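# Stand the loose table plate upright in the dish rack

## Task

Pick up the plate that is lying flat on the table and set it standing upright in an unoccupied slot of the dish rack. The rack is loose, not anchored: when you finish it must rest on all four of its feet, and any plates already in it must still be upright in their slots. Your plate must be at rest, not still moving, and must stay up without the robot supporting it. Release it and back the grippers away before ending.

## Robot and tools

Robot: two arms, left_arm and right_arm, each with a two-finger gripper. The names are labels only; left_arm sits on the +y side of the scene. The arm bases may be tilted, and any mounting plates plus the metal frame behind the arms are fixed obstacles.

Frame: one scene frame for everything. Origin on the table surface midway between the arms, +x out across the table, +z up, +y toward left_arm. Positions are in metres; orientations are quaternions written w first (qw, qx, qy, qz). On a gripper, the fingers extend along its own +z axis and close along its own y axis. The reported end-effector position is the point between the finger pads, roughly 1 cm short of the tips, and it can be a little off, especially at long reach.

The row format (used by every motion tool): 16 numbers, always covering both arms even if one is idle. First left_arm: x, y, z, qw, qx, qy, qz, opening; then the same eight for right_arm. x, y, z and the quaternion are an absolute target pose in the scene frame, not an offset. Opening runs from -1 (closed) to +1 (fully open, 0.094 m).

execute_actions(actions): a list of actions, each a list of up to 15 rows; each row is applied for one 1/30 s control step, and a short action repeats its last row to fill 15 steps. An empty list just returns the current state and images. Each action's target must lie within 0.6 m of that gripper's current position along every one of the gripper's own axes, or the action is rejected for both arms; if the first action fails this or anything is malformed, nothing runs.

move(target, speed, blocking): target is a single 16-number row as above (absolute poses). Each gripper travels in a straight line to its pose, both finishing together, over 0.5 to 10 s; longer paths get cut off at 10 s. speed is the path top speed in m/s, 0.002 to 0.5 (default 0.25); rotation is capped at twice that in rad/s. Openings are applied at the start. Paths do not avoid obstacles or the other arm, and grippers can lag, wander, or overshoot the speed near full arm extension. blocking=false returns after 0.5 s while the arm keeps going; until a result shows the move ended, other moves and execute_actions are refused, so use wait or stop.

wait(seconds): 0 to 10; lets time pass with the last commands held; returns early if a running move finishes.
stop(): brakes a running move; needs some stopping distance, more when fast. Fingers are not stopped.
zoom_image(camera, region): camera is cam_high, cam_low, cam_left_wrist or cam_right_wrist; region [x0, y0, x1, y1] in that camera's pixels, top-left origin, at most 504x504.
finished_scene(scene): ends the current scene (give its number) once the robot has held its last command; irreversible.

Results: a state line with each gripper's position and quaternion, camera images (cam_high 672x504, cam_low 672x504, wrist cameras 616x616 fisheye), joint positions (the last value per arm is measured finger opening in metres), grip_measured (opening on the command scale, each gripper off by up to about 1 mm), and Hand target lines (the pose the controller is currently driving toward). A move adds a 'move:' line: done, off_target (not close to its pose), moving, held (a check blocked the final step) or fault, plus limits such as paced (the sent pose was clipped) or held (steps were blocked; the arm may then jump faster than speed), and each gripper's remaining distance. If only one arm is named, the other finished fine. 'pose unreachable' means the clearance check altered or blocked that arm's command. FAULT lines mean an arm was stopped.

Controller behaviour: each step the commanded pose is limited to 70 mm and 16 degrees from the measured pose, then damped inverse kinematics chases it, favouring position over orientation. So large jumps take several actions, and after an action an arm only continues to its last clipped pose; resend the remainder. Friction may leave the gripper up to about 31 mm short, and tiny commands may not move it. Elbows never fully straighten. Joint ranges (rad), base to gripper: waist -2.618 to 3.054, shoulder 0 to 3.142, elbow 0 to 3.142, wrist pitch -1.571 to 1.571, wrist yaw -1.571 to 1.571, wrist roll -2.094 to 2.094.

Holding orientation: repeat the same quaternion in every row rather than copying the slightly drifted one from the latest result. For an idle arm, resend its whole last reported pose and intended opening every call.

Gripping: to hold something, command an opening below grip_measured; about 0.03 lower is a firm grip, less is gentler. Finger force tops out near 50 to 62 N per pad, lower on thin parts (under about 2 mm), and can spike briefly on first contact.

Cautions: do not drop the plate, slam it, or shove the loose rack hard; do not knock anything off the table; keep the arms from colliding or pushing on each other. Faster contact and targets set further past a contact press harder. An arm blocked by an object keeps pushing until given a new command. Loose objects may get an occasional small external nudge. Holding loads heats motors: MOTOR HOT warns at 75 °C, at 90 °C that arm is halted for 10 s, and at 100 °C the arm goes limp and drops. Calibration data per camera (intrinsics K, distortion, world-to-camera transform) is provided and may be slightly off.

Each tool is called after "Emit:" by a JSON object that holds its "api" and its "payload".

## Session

Emit:
{"api": "execute_actions", "payload": {"actions": []}}

Scene clock: 0.00 s.
left_arm: end_effector_position=(+0.3503, +0.1125, +0.3181) grip_measured=+1.000 end_effector_quat_wxyz=(+0.268, +0.247, +0.853, -0.373) | right_arm: end_effector_position=(-0.1131, -0.0052, +0.2696) grip_measured=+1.000 end_effector_quat_wxyz=(-0.031, -0.496, +0.862, +0.098)
Joint positions: left_arm=[-0.007  1.248  1.206 -0.888  0.752  0.191  0.094] | right_arm=[ 1.832  1.814  1.718 -1.36  -0.028  0.916  0.094]
Joint velocities: left_arm=[-0.012  0.007  0.002  0.037 -0.022 -0.037  0.   ] | right_arm=[-0.002 -0.007 -0.002  0.007  0.007 -0.022  0.   ]
Motor temperatures (°C, as the motors report them): left_arm=[24 29 25 24 23 25] | right_arm=[24 25 27 26 24 25]
Hand target (left_arm): +0.350, +0.112, +0.318; +0.268, +0.247, +0.853, -0.373
Hand target (right_arm): -0.113, -0.005, +0.270; -0.031, -0.496, +0.862, +0.098
camera_calibration (this result's frames):
cam_left_wrist: T_world_to_cam=[[-0.708589, -0.523742, 0.47286, 0.15149], [-0.697068, 0.623596, -0.35387, 0.323007], [-0.109537, -0.580364, -0.806957, 0.474122], [0, 0, 0, 1]] pos_world=[0.384436, 0.153078, 0.425265]
cam_right_wrist: T_world_to_cam=[[0.914612, -0.31928, -0.248082, 0.172388], [-0.228215, -0.914124, 0.335104, -0.0916838], [-0.33377, -0.249874, -0.908934, 0.299745], [0, 0, 0, 1]] pos_world=[-0.0785463, 0.0461282, 0.345938]

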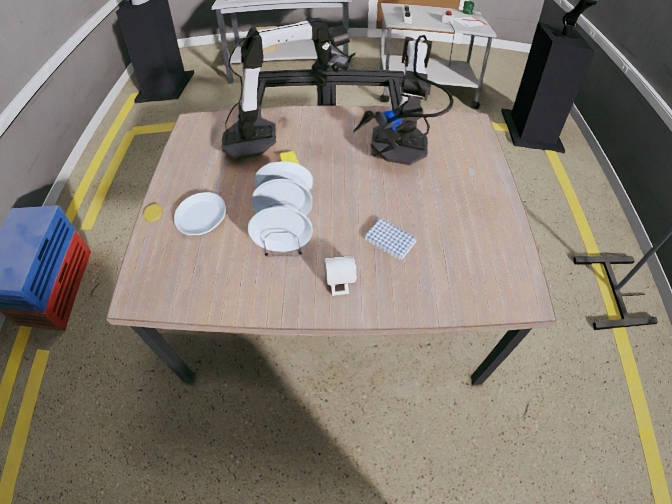

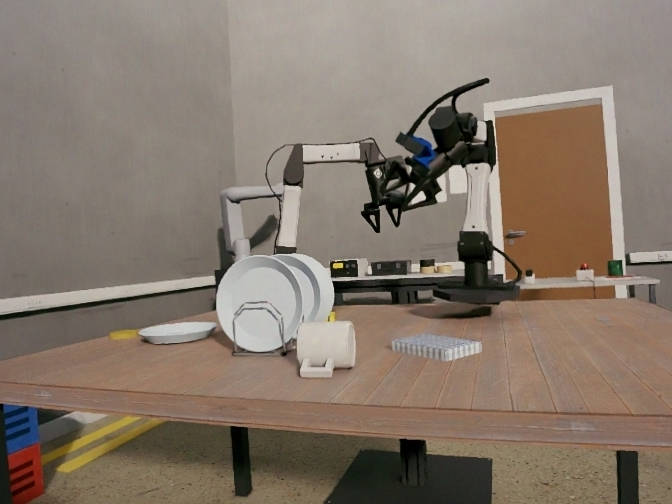

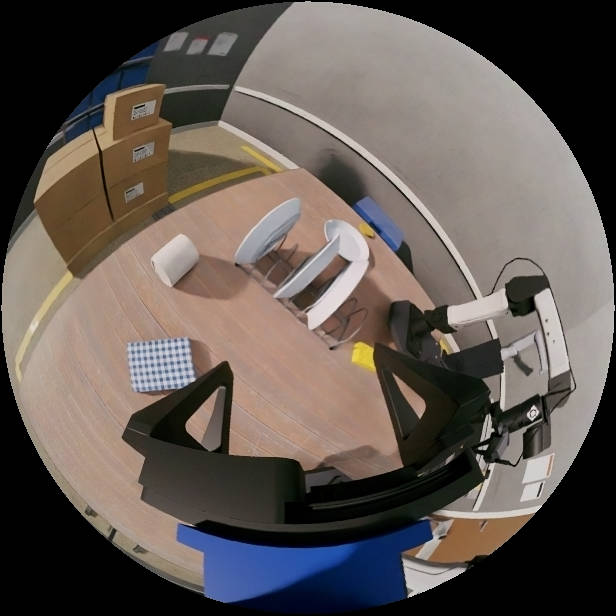

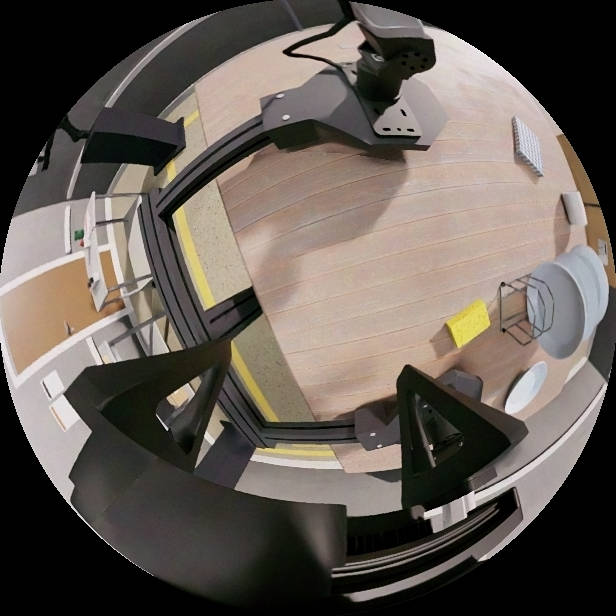

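Emit:
{"api": "zoom_image", "payload": {"camera": "cam_high", "region": [130, 130, 350, 300]}}

Emit:
{"api": "zoom_image", "payload": {"camera": "cam_left_wrist", "region": [210, 180, 400, 370]}}

Emit:
{"api": "zoom_image", "payload": {"camera": "cam_low", "region": [100, 240, 350, 380]}}

Region (130, 130, 350, 300) of cam_high's 672x504 image, scaled by 2.291, with more detail than that image has; it fills the top 389 rows of this view, and the rest is white.

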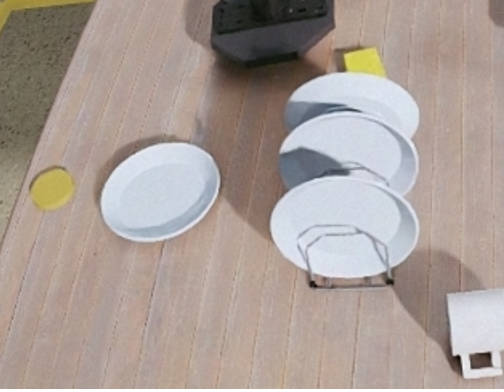

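Region (210, 180, 400, 370) of cam_left_wrist's 616x616 image, scaled by 2.653, with more detail than that image has.

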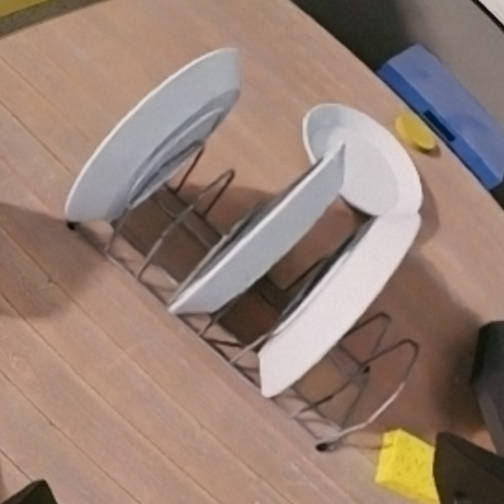

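Region (100, 240, 350, 380) of cam_low's 672x504 image, scaled by 2.016, with more detail than that image has; it fills the top 282 rows of this view, and the rest is white.

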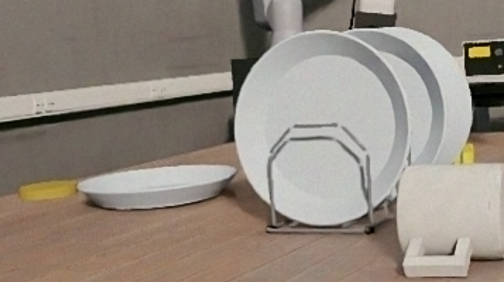

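Emit:
{"api": "move", "payload": {"target": [0.30,0.34,0.30,0.268,0.247,0.853,-0.373,1,0.30,-0.28,0.31,0.0868,0.4925,0.8529,0.1504,-0.45], "speed": 0.4}}

Scene clock: 30.47 s.
left_arm: end_effector_position=(+0.3026, +0.3439, +0.3004) grip_measured=+1.000 end_effector_quat_wxyz=(+0.342, +0.184, +0.892, -0.229) | right_arm: end_effector_position=(+0.3012, -0.2792, +0.3074) grip_measured=-0.448 end_effector_quat_wxyz=(+0.078, +0.487, +0.857, +0.150)
Joint positions: left_arm=[ 1.012  1.339  1.317 -1.557  0.882  1.31   0.094] | right_arm=[ 0.048  1.31   1.497 -1.372 -0.075  1.212  0.026]
Joint velocities: left_arm=[-0.002 -0.012  0.002  0.022 -0.051  0.007  0.   ] | right_arm=[-0.022 -0.017 -0.017 -0.007  0.051  0.007  0.001]
Motor temperatures (°C, as the motors report them): left_arm=[24 30 29 26 23 25] | right_arm=[24 29 29 26 24 25]
Hand target (left_arm): +0.298, +0.343, +0.299; +0.336, +0.184, +0.895, -0.229
Hand target (right_arm): +0.306, -0.279, +0.311; +0.079, +0.493, +0.852, +0.158
Off the commanded pose (left_arm): 0.005 m, 20 deg; orientation clipped at the last step of the last action.
Off the commanded pose (right_arm): 0.003 m, 1 deg.
joint sent to its limit (left arm) — the command would take joint 4 (wrist pitch) past its lower limit, so that joint was sent only as far as its limit.
move: off_target (left_arm); limits=paced
camera_calibration (this result's frames):
cam_left_wrist: T_world_to_cam=[[-0.585703, -0.769649, 0.25415, 0.360346], [-0.799645, 0.497494, -0.336254, 0.208259], [0.13236, -0.400175, -0.90683, 0.483751], [0, 0, 0, 1]] pos_world=[0.31356, 0.367318, 0.417125]
cam_right_wrist: T_world_to_cam=[[-0.689706, -0.612808, -0.385709, 0.158923], [-0.723861, 0.596899, 0.346031, 0.307534], [0.0181784, 0.517859, -0.855273, 0.495731], [0, 0, 0, 1]] pos_world=[0.32321, -0.342896, 0.378867]

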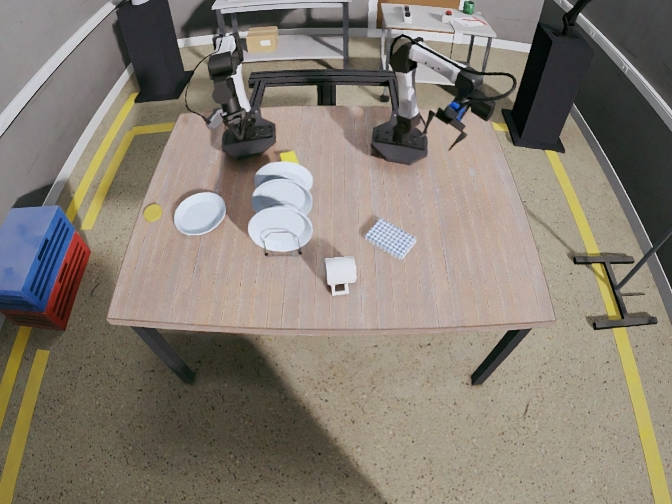

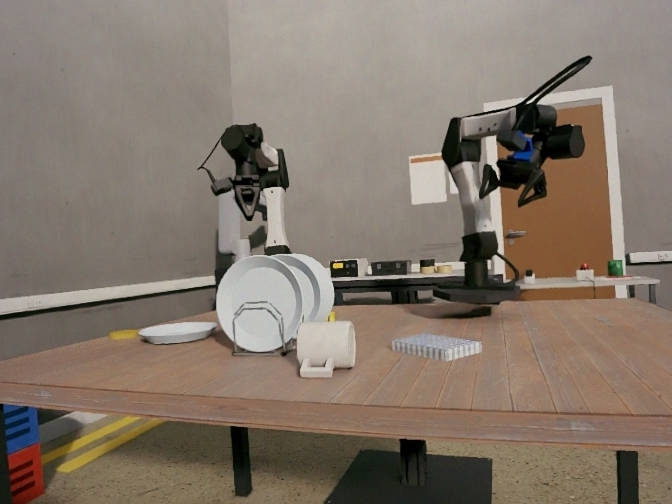

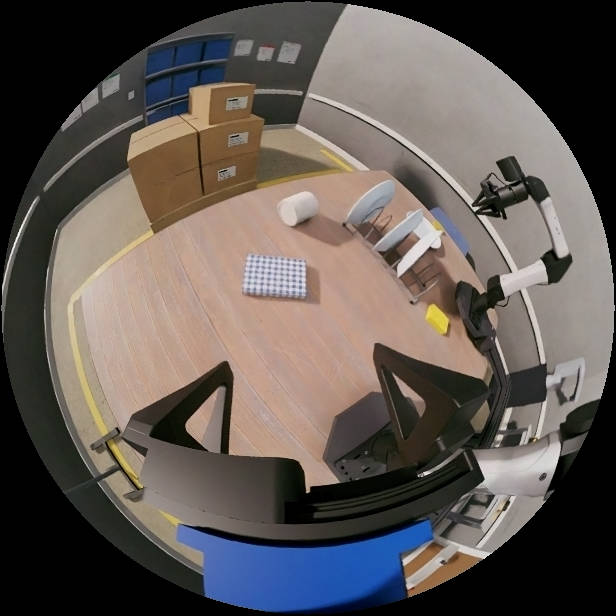

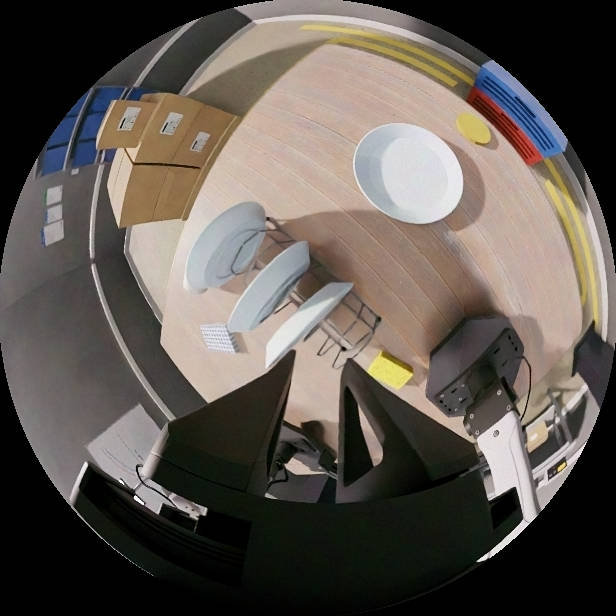

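Emit:
{"api": "move", "payload": {"target": [0.3026,0.3439,0.3004,0.342,0.184,0.892,-0.229,1,0.254,-0.481,0.044,0.2460,0.5938,0.7078,0.2932,-0.45], "speed": 0.3}}

Scene clock: 34.67 s.
left_arm: end_effector_position=(+0.3024, +0.3440, +0.3001) grip_measured=+1.000 end_effector_quat_wxyz=(+0.342, +0.185, +0.892, -0.228) | right_arm: end_effector_position=(+0.2551, -0.4865, +0.0524) grip_measured=-0.448 end_effector_quat_wxyz=(+0.260, +0.587, +0.709, +0.293)
Joint positions: left_arm=[ 1.012  1.339  1.317 -1.557  0.88   1.313  0.094] | right_arm=[-1.128  1.58   0.386  0.123 -0.759  0.564  0.026]
Joint velocities: left_arm=[-0.017 -0.012  0.012 -0.095 -0.022 -0.051  0.   ] | right_arm=[-0.017 -0.007 -0.027  0.037 -0.022  0.037 -0.002]
Motor temperatures (°C, as the motors report them): left_arm=[24 30 29 26 23 25] | right_arm=[24 29 29 26 24 25]
Hand target (left_arm): +0.303, +0.344, +0.300; +0.342, +0.184, +0.893, -0.229
Hand target (right_arm): +0.250, -0.480, +0.047; +0.250, +0.593, +0.705, +0.299
Off the commanded pose (left_arm): 0.000 m, 0 deg.
Off the commanded pose (right_arm): 0.010 m, 2 deg.
move: done
camera_calibration (this result's frames):
cam_left_wrist: T_world_to_cam=[[-0.587442, -0.76908, 0.251849, 0.361419], [-0.798485, 0.500204, -0.33499, 0.206308], [0.131658, -0.397885, -0.907939, 0.48336], [0, 0, 0, 1]] pos_world=[0.313408, 0.367086, 0.41695]
cam_right_wrist: T_world_to_cam=[[-0.594466, -0.304339, -0.744304, 0.046281], [-0.581361, 0.802142, 0.136337, 0.56064], [0.555545, 0.513757, -0.653777, 0.23621], [0, 0, 0, 1]] pos_world=[0.222222, -0.556982, 0.11244]

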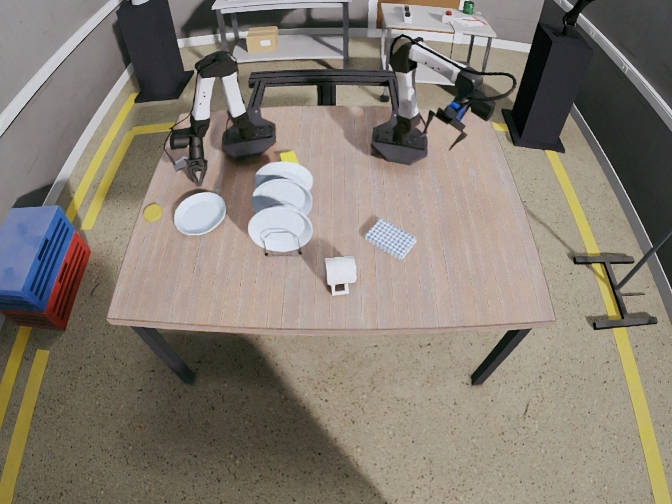

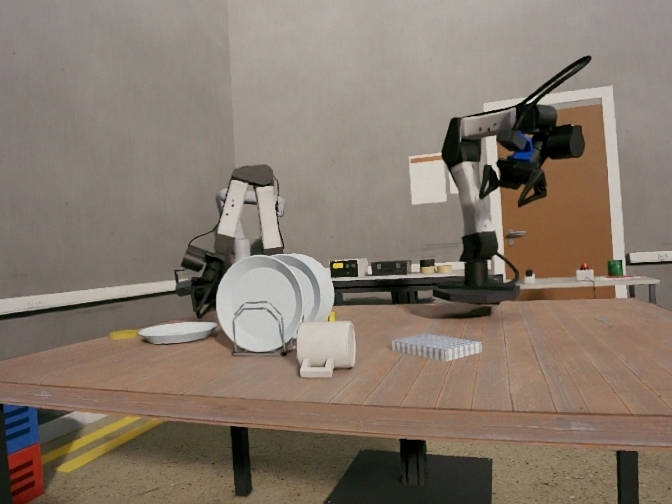

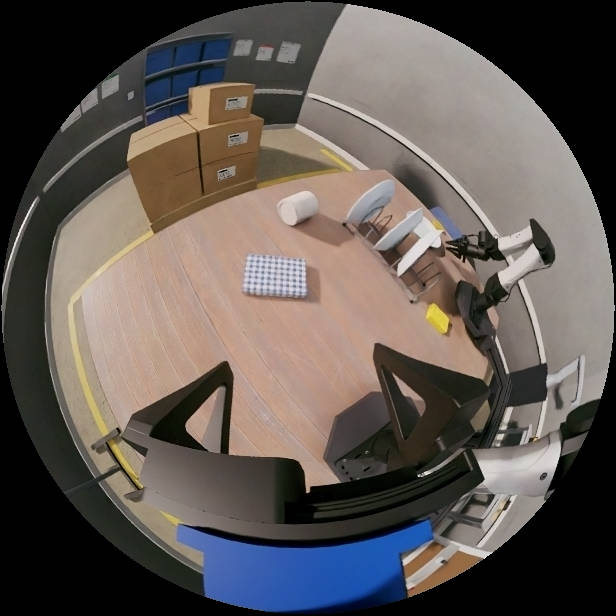

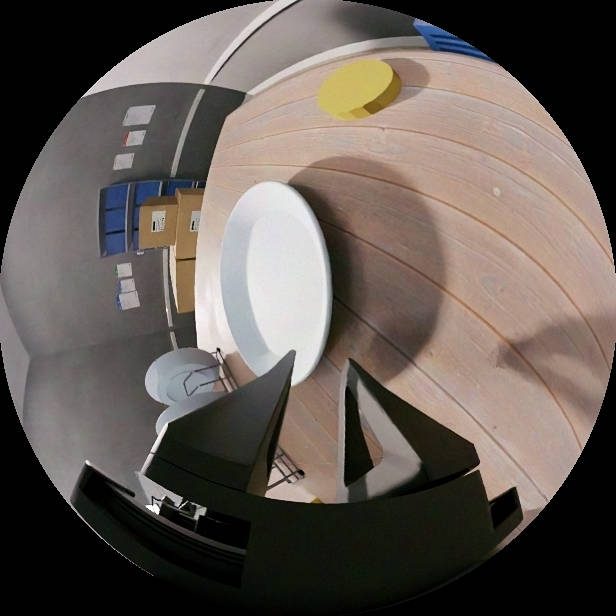

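Emit:
{"api": "move", "payload": {"target": [0.3026,0.3439,0.3004,0.342,0.184,0.892,-0.229,1,0.281,-0.476,0.014,0.2460,0.5938,0.7078,0.2932,-0.45], "speed": 0.08}}

Scene clock: 41.60 s.
left_arm: end_effector_position=(+0.3025, +0.3440, +0.3002) grip_measured=+1.000 end_effector_quat_wxyz=(+0.342, +0.185, +0.892, -0.229) | right_arm: end_effector_position=(+0.2815, -0.4785, +0.0187) grip_measured=-0.448 end_effector_quat_wxyz=(+0.252, +0.589, +0.709, +0.294)
Joint positions: left_arm=[ 1.012  1.339  1.317 -1.557  0.88   1.313  0.094] | right_arm=[-0.999  1.799  0.386  0.422 -0.693  0.707  0.026]
Joint velocities: left_arm=[-0.017 -0.007 -0.002  0.007  0.007  0.007  0.   ] | right_arm=[ 0.002  0.007 -0.002 -0.022  0.007 -0.051 -0.001]
Motor temperatures (°C, as the motors report them): left_arm=[24 30 29 26 24 25] | right_arm=[24 29 29 27 24 25]
Hand target (left_arm): +0.303, +0.344, +0.300; +0.342, +0.184, +0.892, -0.229
Hand target (right_arm): +0.280, -0.475, +0.014; +0.245, +0.594, +0.708, +0.293
Off the commanded pose (left_arm): 0.000 m, 0 deg.
Off the commanded pose (right_arm): 0.005 m, 1 deg.
move: done
camera_calibration (this result's frames):
cam_left_wrist: T_world_to_cam=[[-0.587487, -0.769038, 0.251871, 0.361402], [-0.798406, 0.500092, -0.335343, 0.206486], [0.131933, -0.398105, -0.907803, 0.483341], [0, 0, 0, 1]] pos_world=[0.31341, 0.367091, 0.416996]
cam_right_wrist: T_world_to_cam=[[-0.601163, -0.297847, -0.741546, 0.0442964], [-0.582327, 0.798759, 0.151258, 0.572568], [0.547265, 0.522753, -0.653629, 0.202087], [0, 0, 0, 1]] pos_world=[0.249456, -0.549792, 0.0783322]

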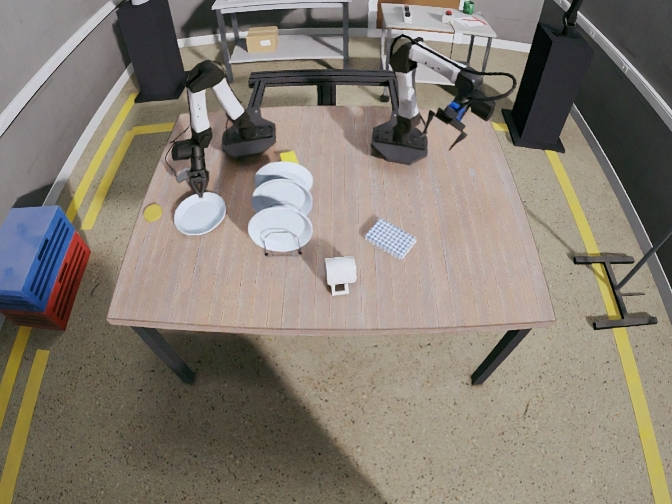

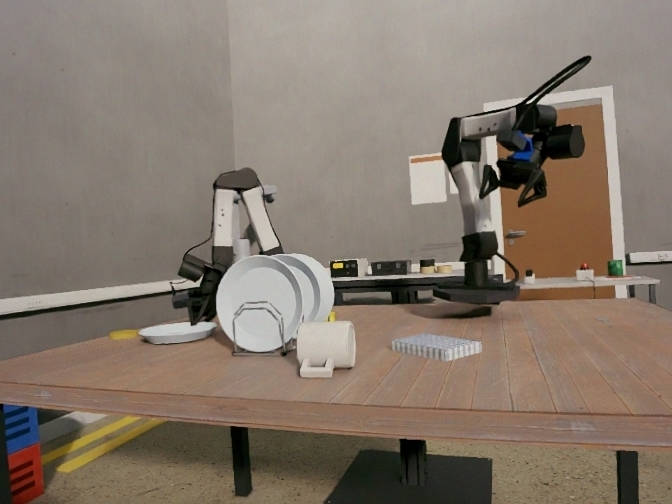

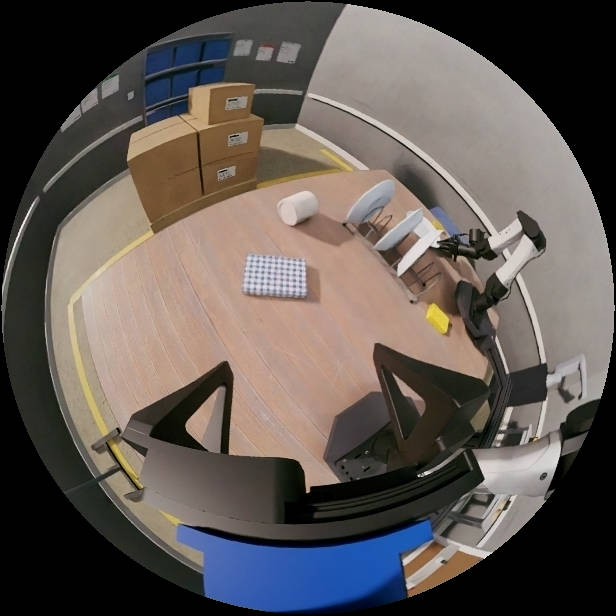

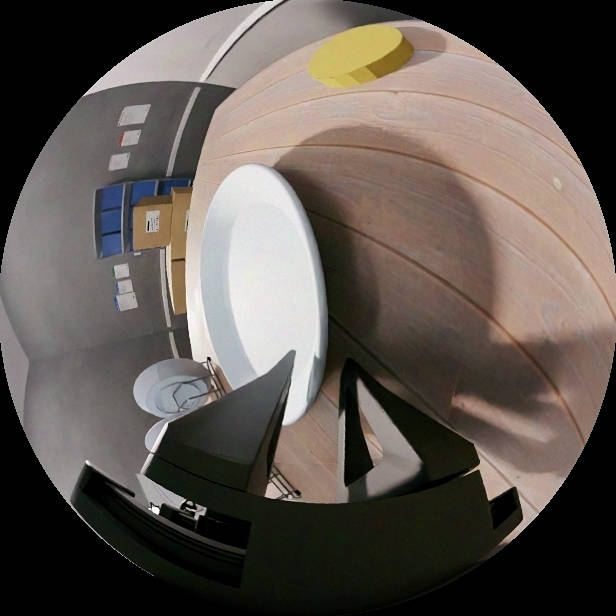

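Emit:
{"api": "move", "payload": {"target": [0.3026,0.3439,0.3004,0.342,0.184,0.892,-0.229,1,0.287,-0.474,0.006,0.2460,0.5938,0.7078,0.2932,-0.68], "speed": 0.04}}

Emit:
{"api": "execute_actions", "payload": {"actions": [[[0.3026,0.3439,0.3004,0.342,0.184,0.892,-0.229,1,0.287,-0.474,0.010,0.2460,0.5938,0.7078,0.2932,-1]]]}}

Scene clock: 44.27 s.
left_arm: end_effector_position=(+0.3025, +0.3440, +0.3002) grip_measured=+1.000 end_effector_quat_wxyz=(+0.342, +0.185, +0.892, -0.229) | right_arm: end_effector_position=(+0.2884, -0.4754, +0.0122) grip_measured=-0.678 end_effector_quat_wxyz=(+0.255, +0.586, +0.709, +0.298)
Joint positions: left_arm=[ 1.012  1.339  1.317 -1.557  0.88   1.313  0.094] | right_arm=[-0.97   1.852  0.386  0.501 -0.687  0.738  0.015]
Joint velocities: left_arm=[-0.017 -0.002 -0.007 -0.022 -0.051  0.022  0.   ] | right_arm=[ 0.002  0.007  0.022  0.066 -0.139  0.066 -0.001]
Motor temperatures (°C, as the motors report them): left_arm=[24 30 29 26 24 25] | right_arm=[24 29 29 27 24 25]
Hand target (left_arm): +0.303, +0.344, +0.300; +0.342, +0.184, +0.892, -0.229
Hand target (right_arm): +0.287, -0.474, +0.006; +0.246, +0.594, +0.708, +0.293
Off the commanded pose (left_arm): 0.000 m, 0 deg.
Off the commanded pose (right_arm): 0.007 m, 1 deg.
move: done
camera_calibration (this result's frames):
cam_left_wrist: T_world_to_cam=[[-0.587487, -0.769038, 0.251871, 0.361402], [-0.798406, 0.500092, -0.335343, 0.206486], [0.131933, -0.398105, -0.907803, 0.483341], [0, 0, 0, 1]] pos_world=[0.31341, 0.367091, 0.416996]
cam_right_wrist: T_world_to_cam=[[-0.59202, -0.299102, -0.748365, 0.0414136], [-0.587414, 0.795899, 0.146595, 0.575254], [0.551776, 0.526387, -0.646885, 0.192709], [0, 0, 0, 1]] pos_world=[0.256098, -0.546897, 0.0713236]

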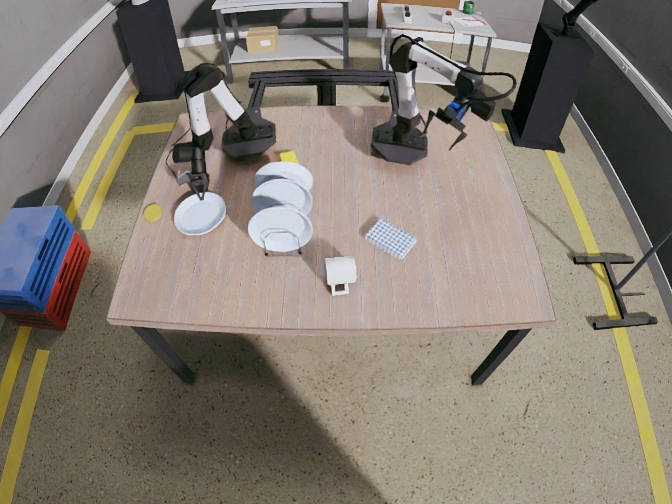

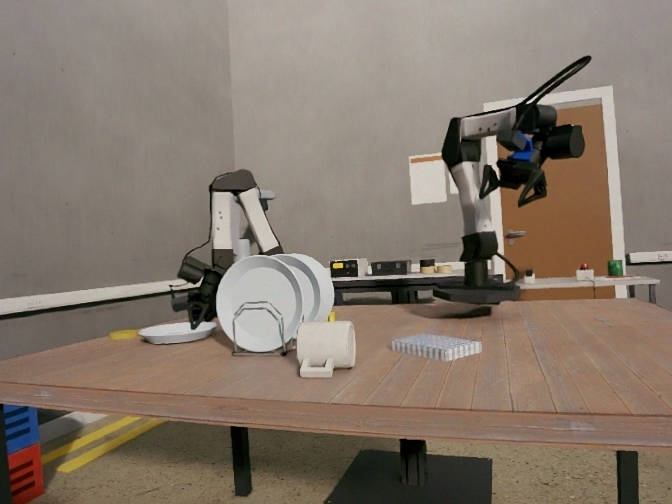

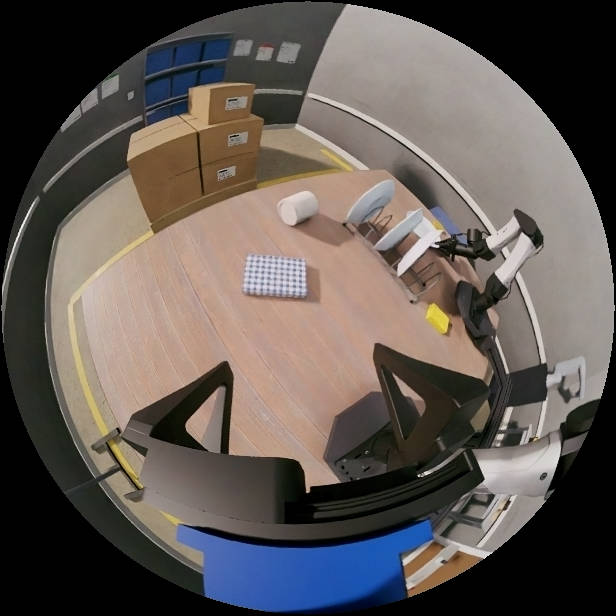

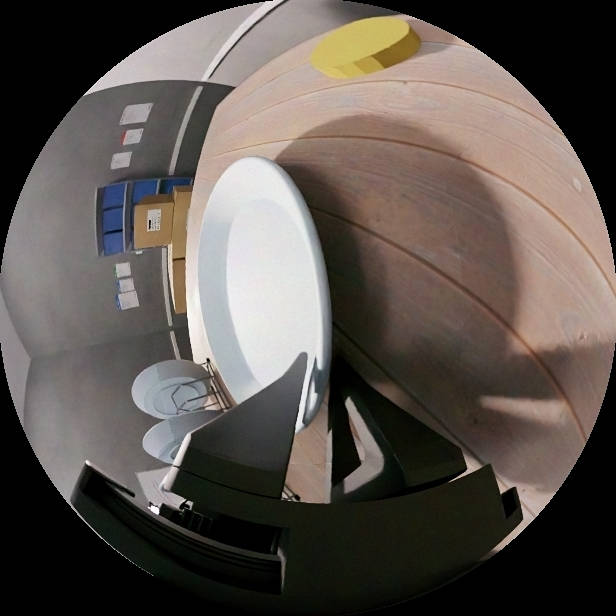

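Scene clock: 44.77 s.
left_arm: end_effector_position=(+0.3025, +0.3440, +0.3002) grip_measured=+1.000 end_effector_quat_wxyz=(+0.342, +0.185, +0.892, -0.229) | right_arm: end_effector_position=(+0.2887, -0.4745, +0.0124) grip_measured=-0.919 end_effector_quat_wxyz=(+0.252, +0.590, +0.705, +0.301)
Joint positions: left_arm=[ 1.012  1.339  1.317 -1.557  0.88   1.313  0.094] | right_arm=[-0.968  1.852  0.386  0.499 -0.688  0.752  0.004]
Joint velocities: left_arm=[ 0.027 -0.002  0.012  0.037  0.007  0.037  0.   ] | right_arm=[ 0.012 -0.012 -0.002 -0.007 -0.007  0.007 -0.   ]
Motor temperatures (°C, as the motors report them): left_arm=[24 30 29 25 24 25] | right_arm=[24 29 29 27 24 25]
Hand target (left_arm): +0.303, +0.344, +0.300; +0.342, +0.184, +0.892, -0.229
Hand target (right_arm): +0.287, -0.474, +0.010; +0.246, +0.594, +0.708, +0.293
Off the commanded pose (left_arm): 0.000 m, 0 deg.
Off the commanded pose (right_arm): 0.003 m, 1 deg.
camera_calibration (this result's frames):
cam_left_wrist: T_world_to_cam=[[-0.587487, -0.769038, 0.251871, 0.361402], [-0.798406, 0.500092, -0.335343, 0.206486], [0.131933, -0.398105, -0.907803, 0.483341], [0, 0, 0, 1]] pos_world=[0.31341, 0.367091, 0.416996]
cam_right_wrist: T_world_to_cam=[[-0.595034, -0.28612, -0.751046, 0.0490347], [-0.581535, 0.798305, 0.156612, 0.574052], [0.554754, 0.529948, -0.641407, 0.192989], [0, 0, 0, 1]] pos_world=[0.255947, -0.546513, 0.0707089]

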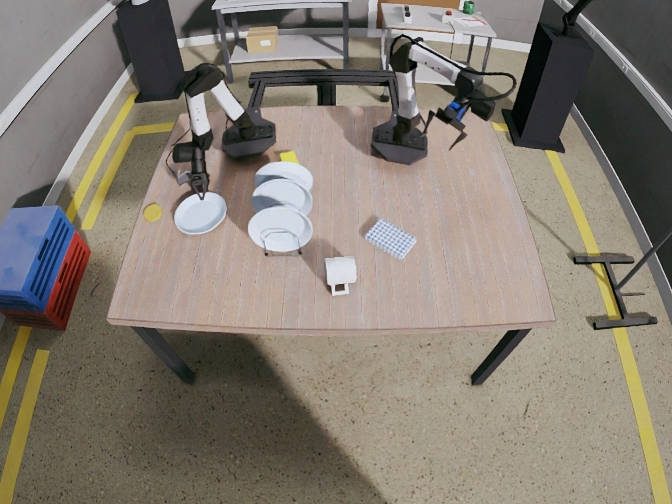

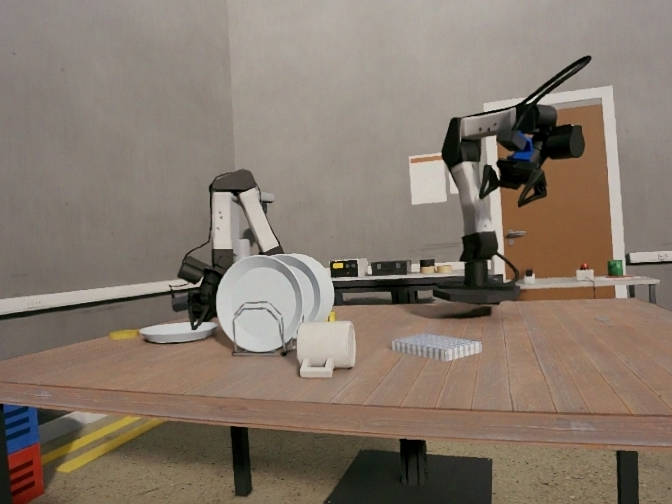

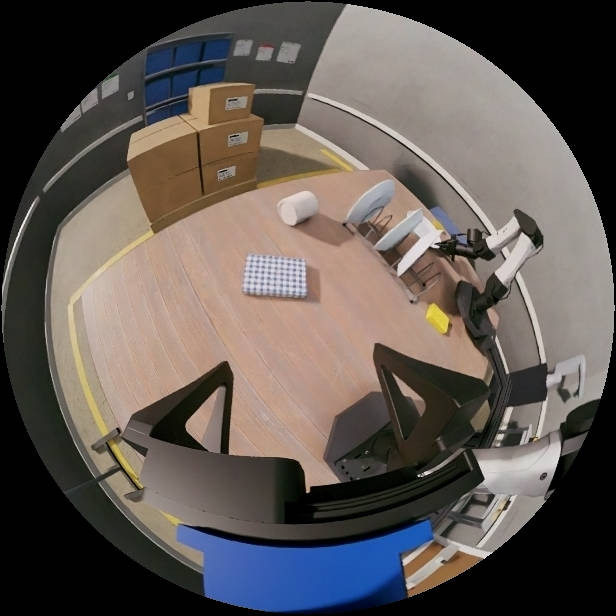

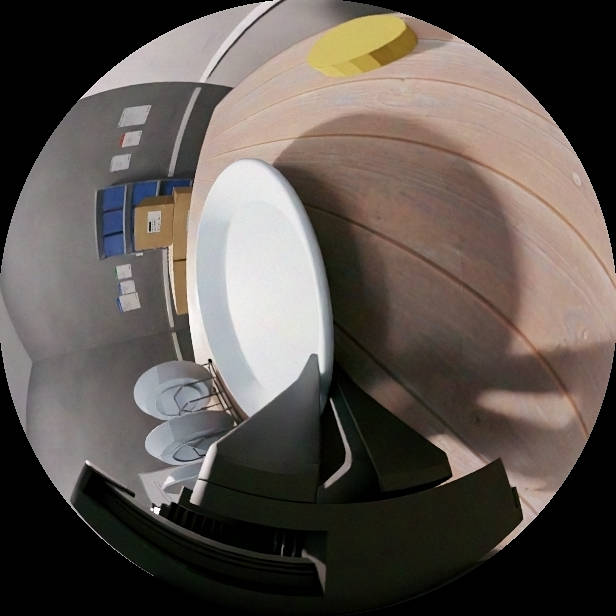

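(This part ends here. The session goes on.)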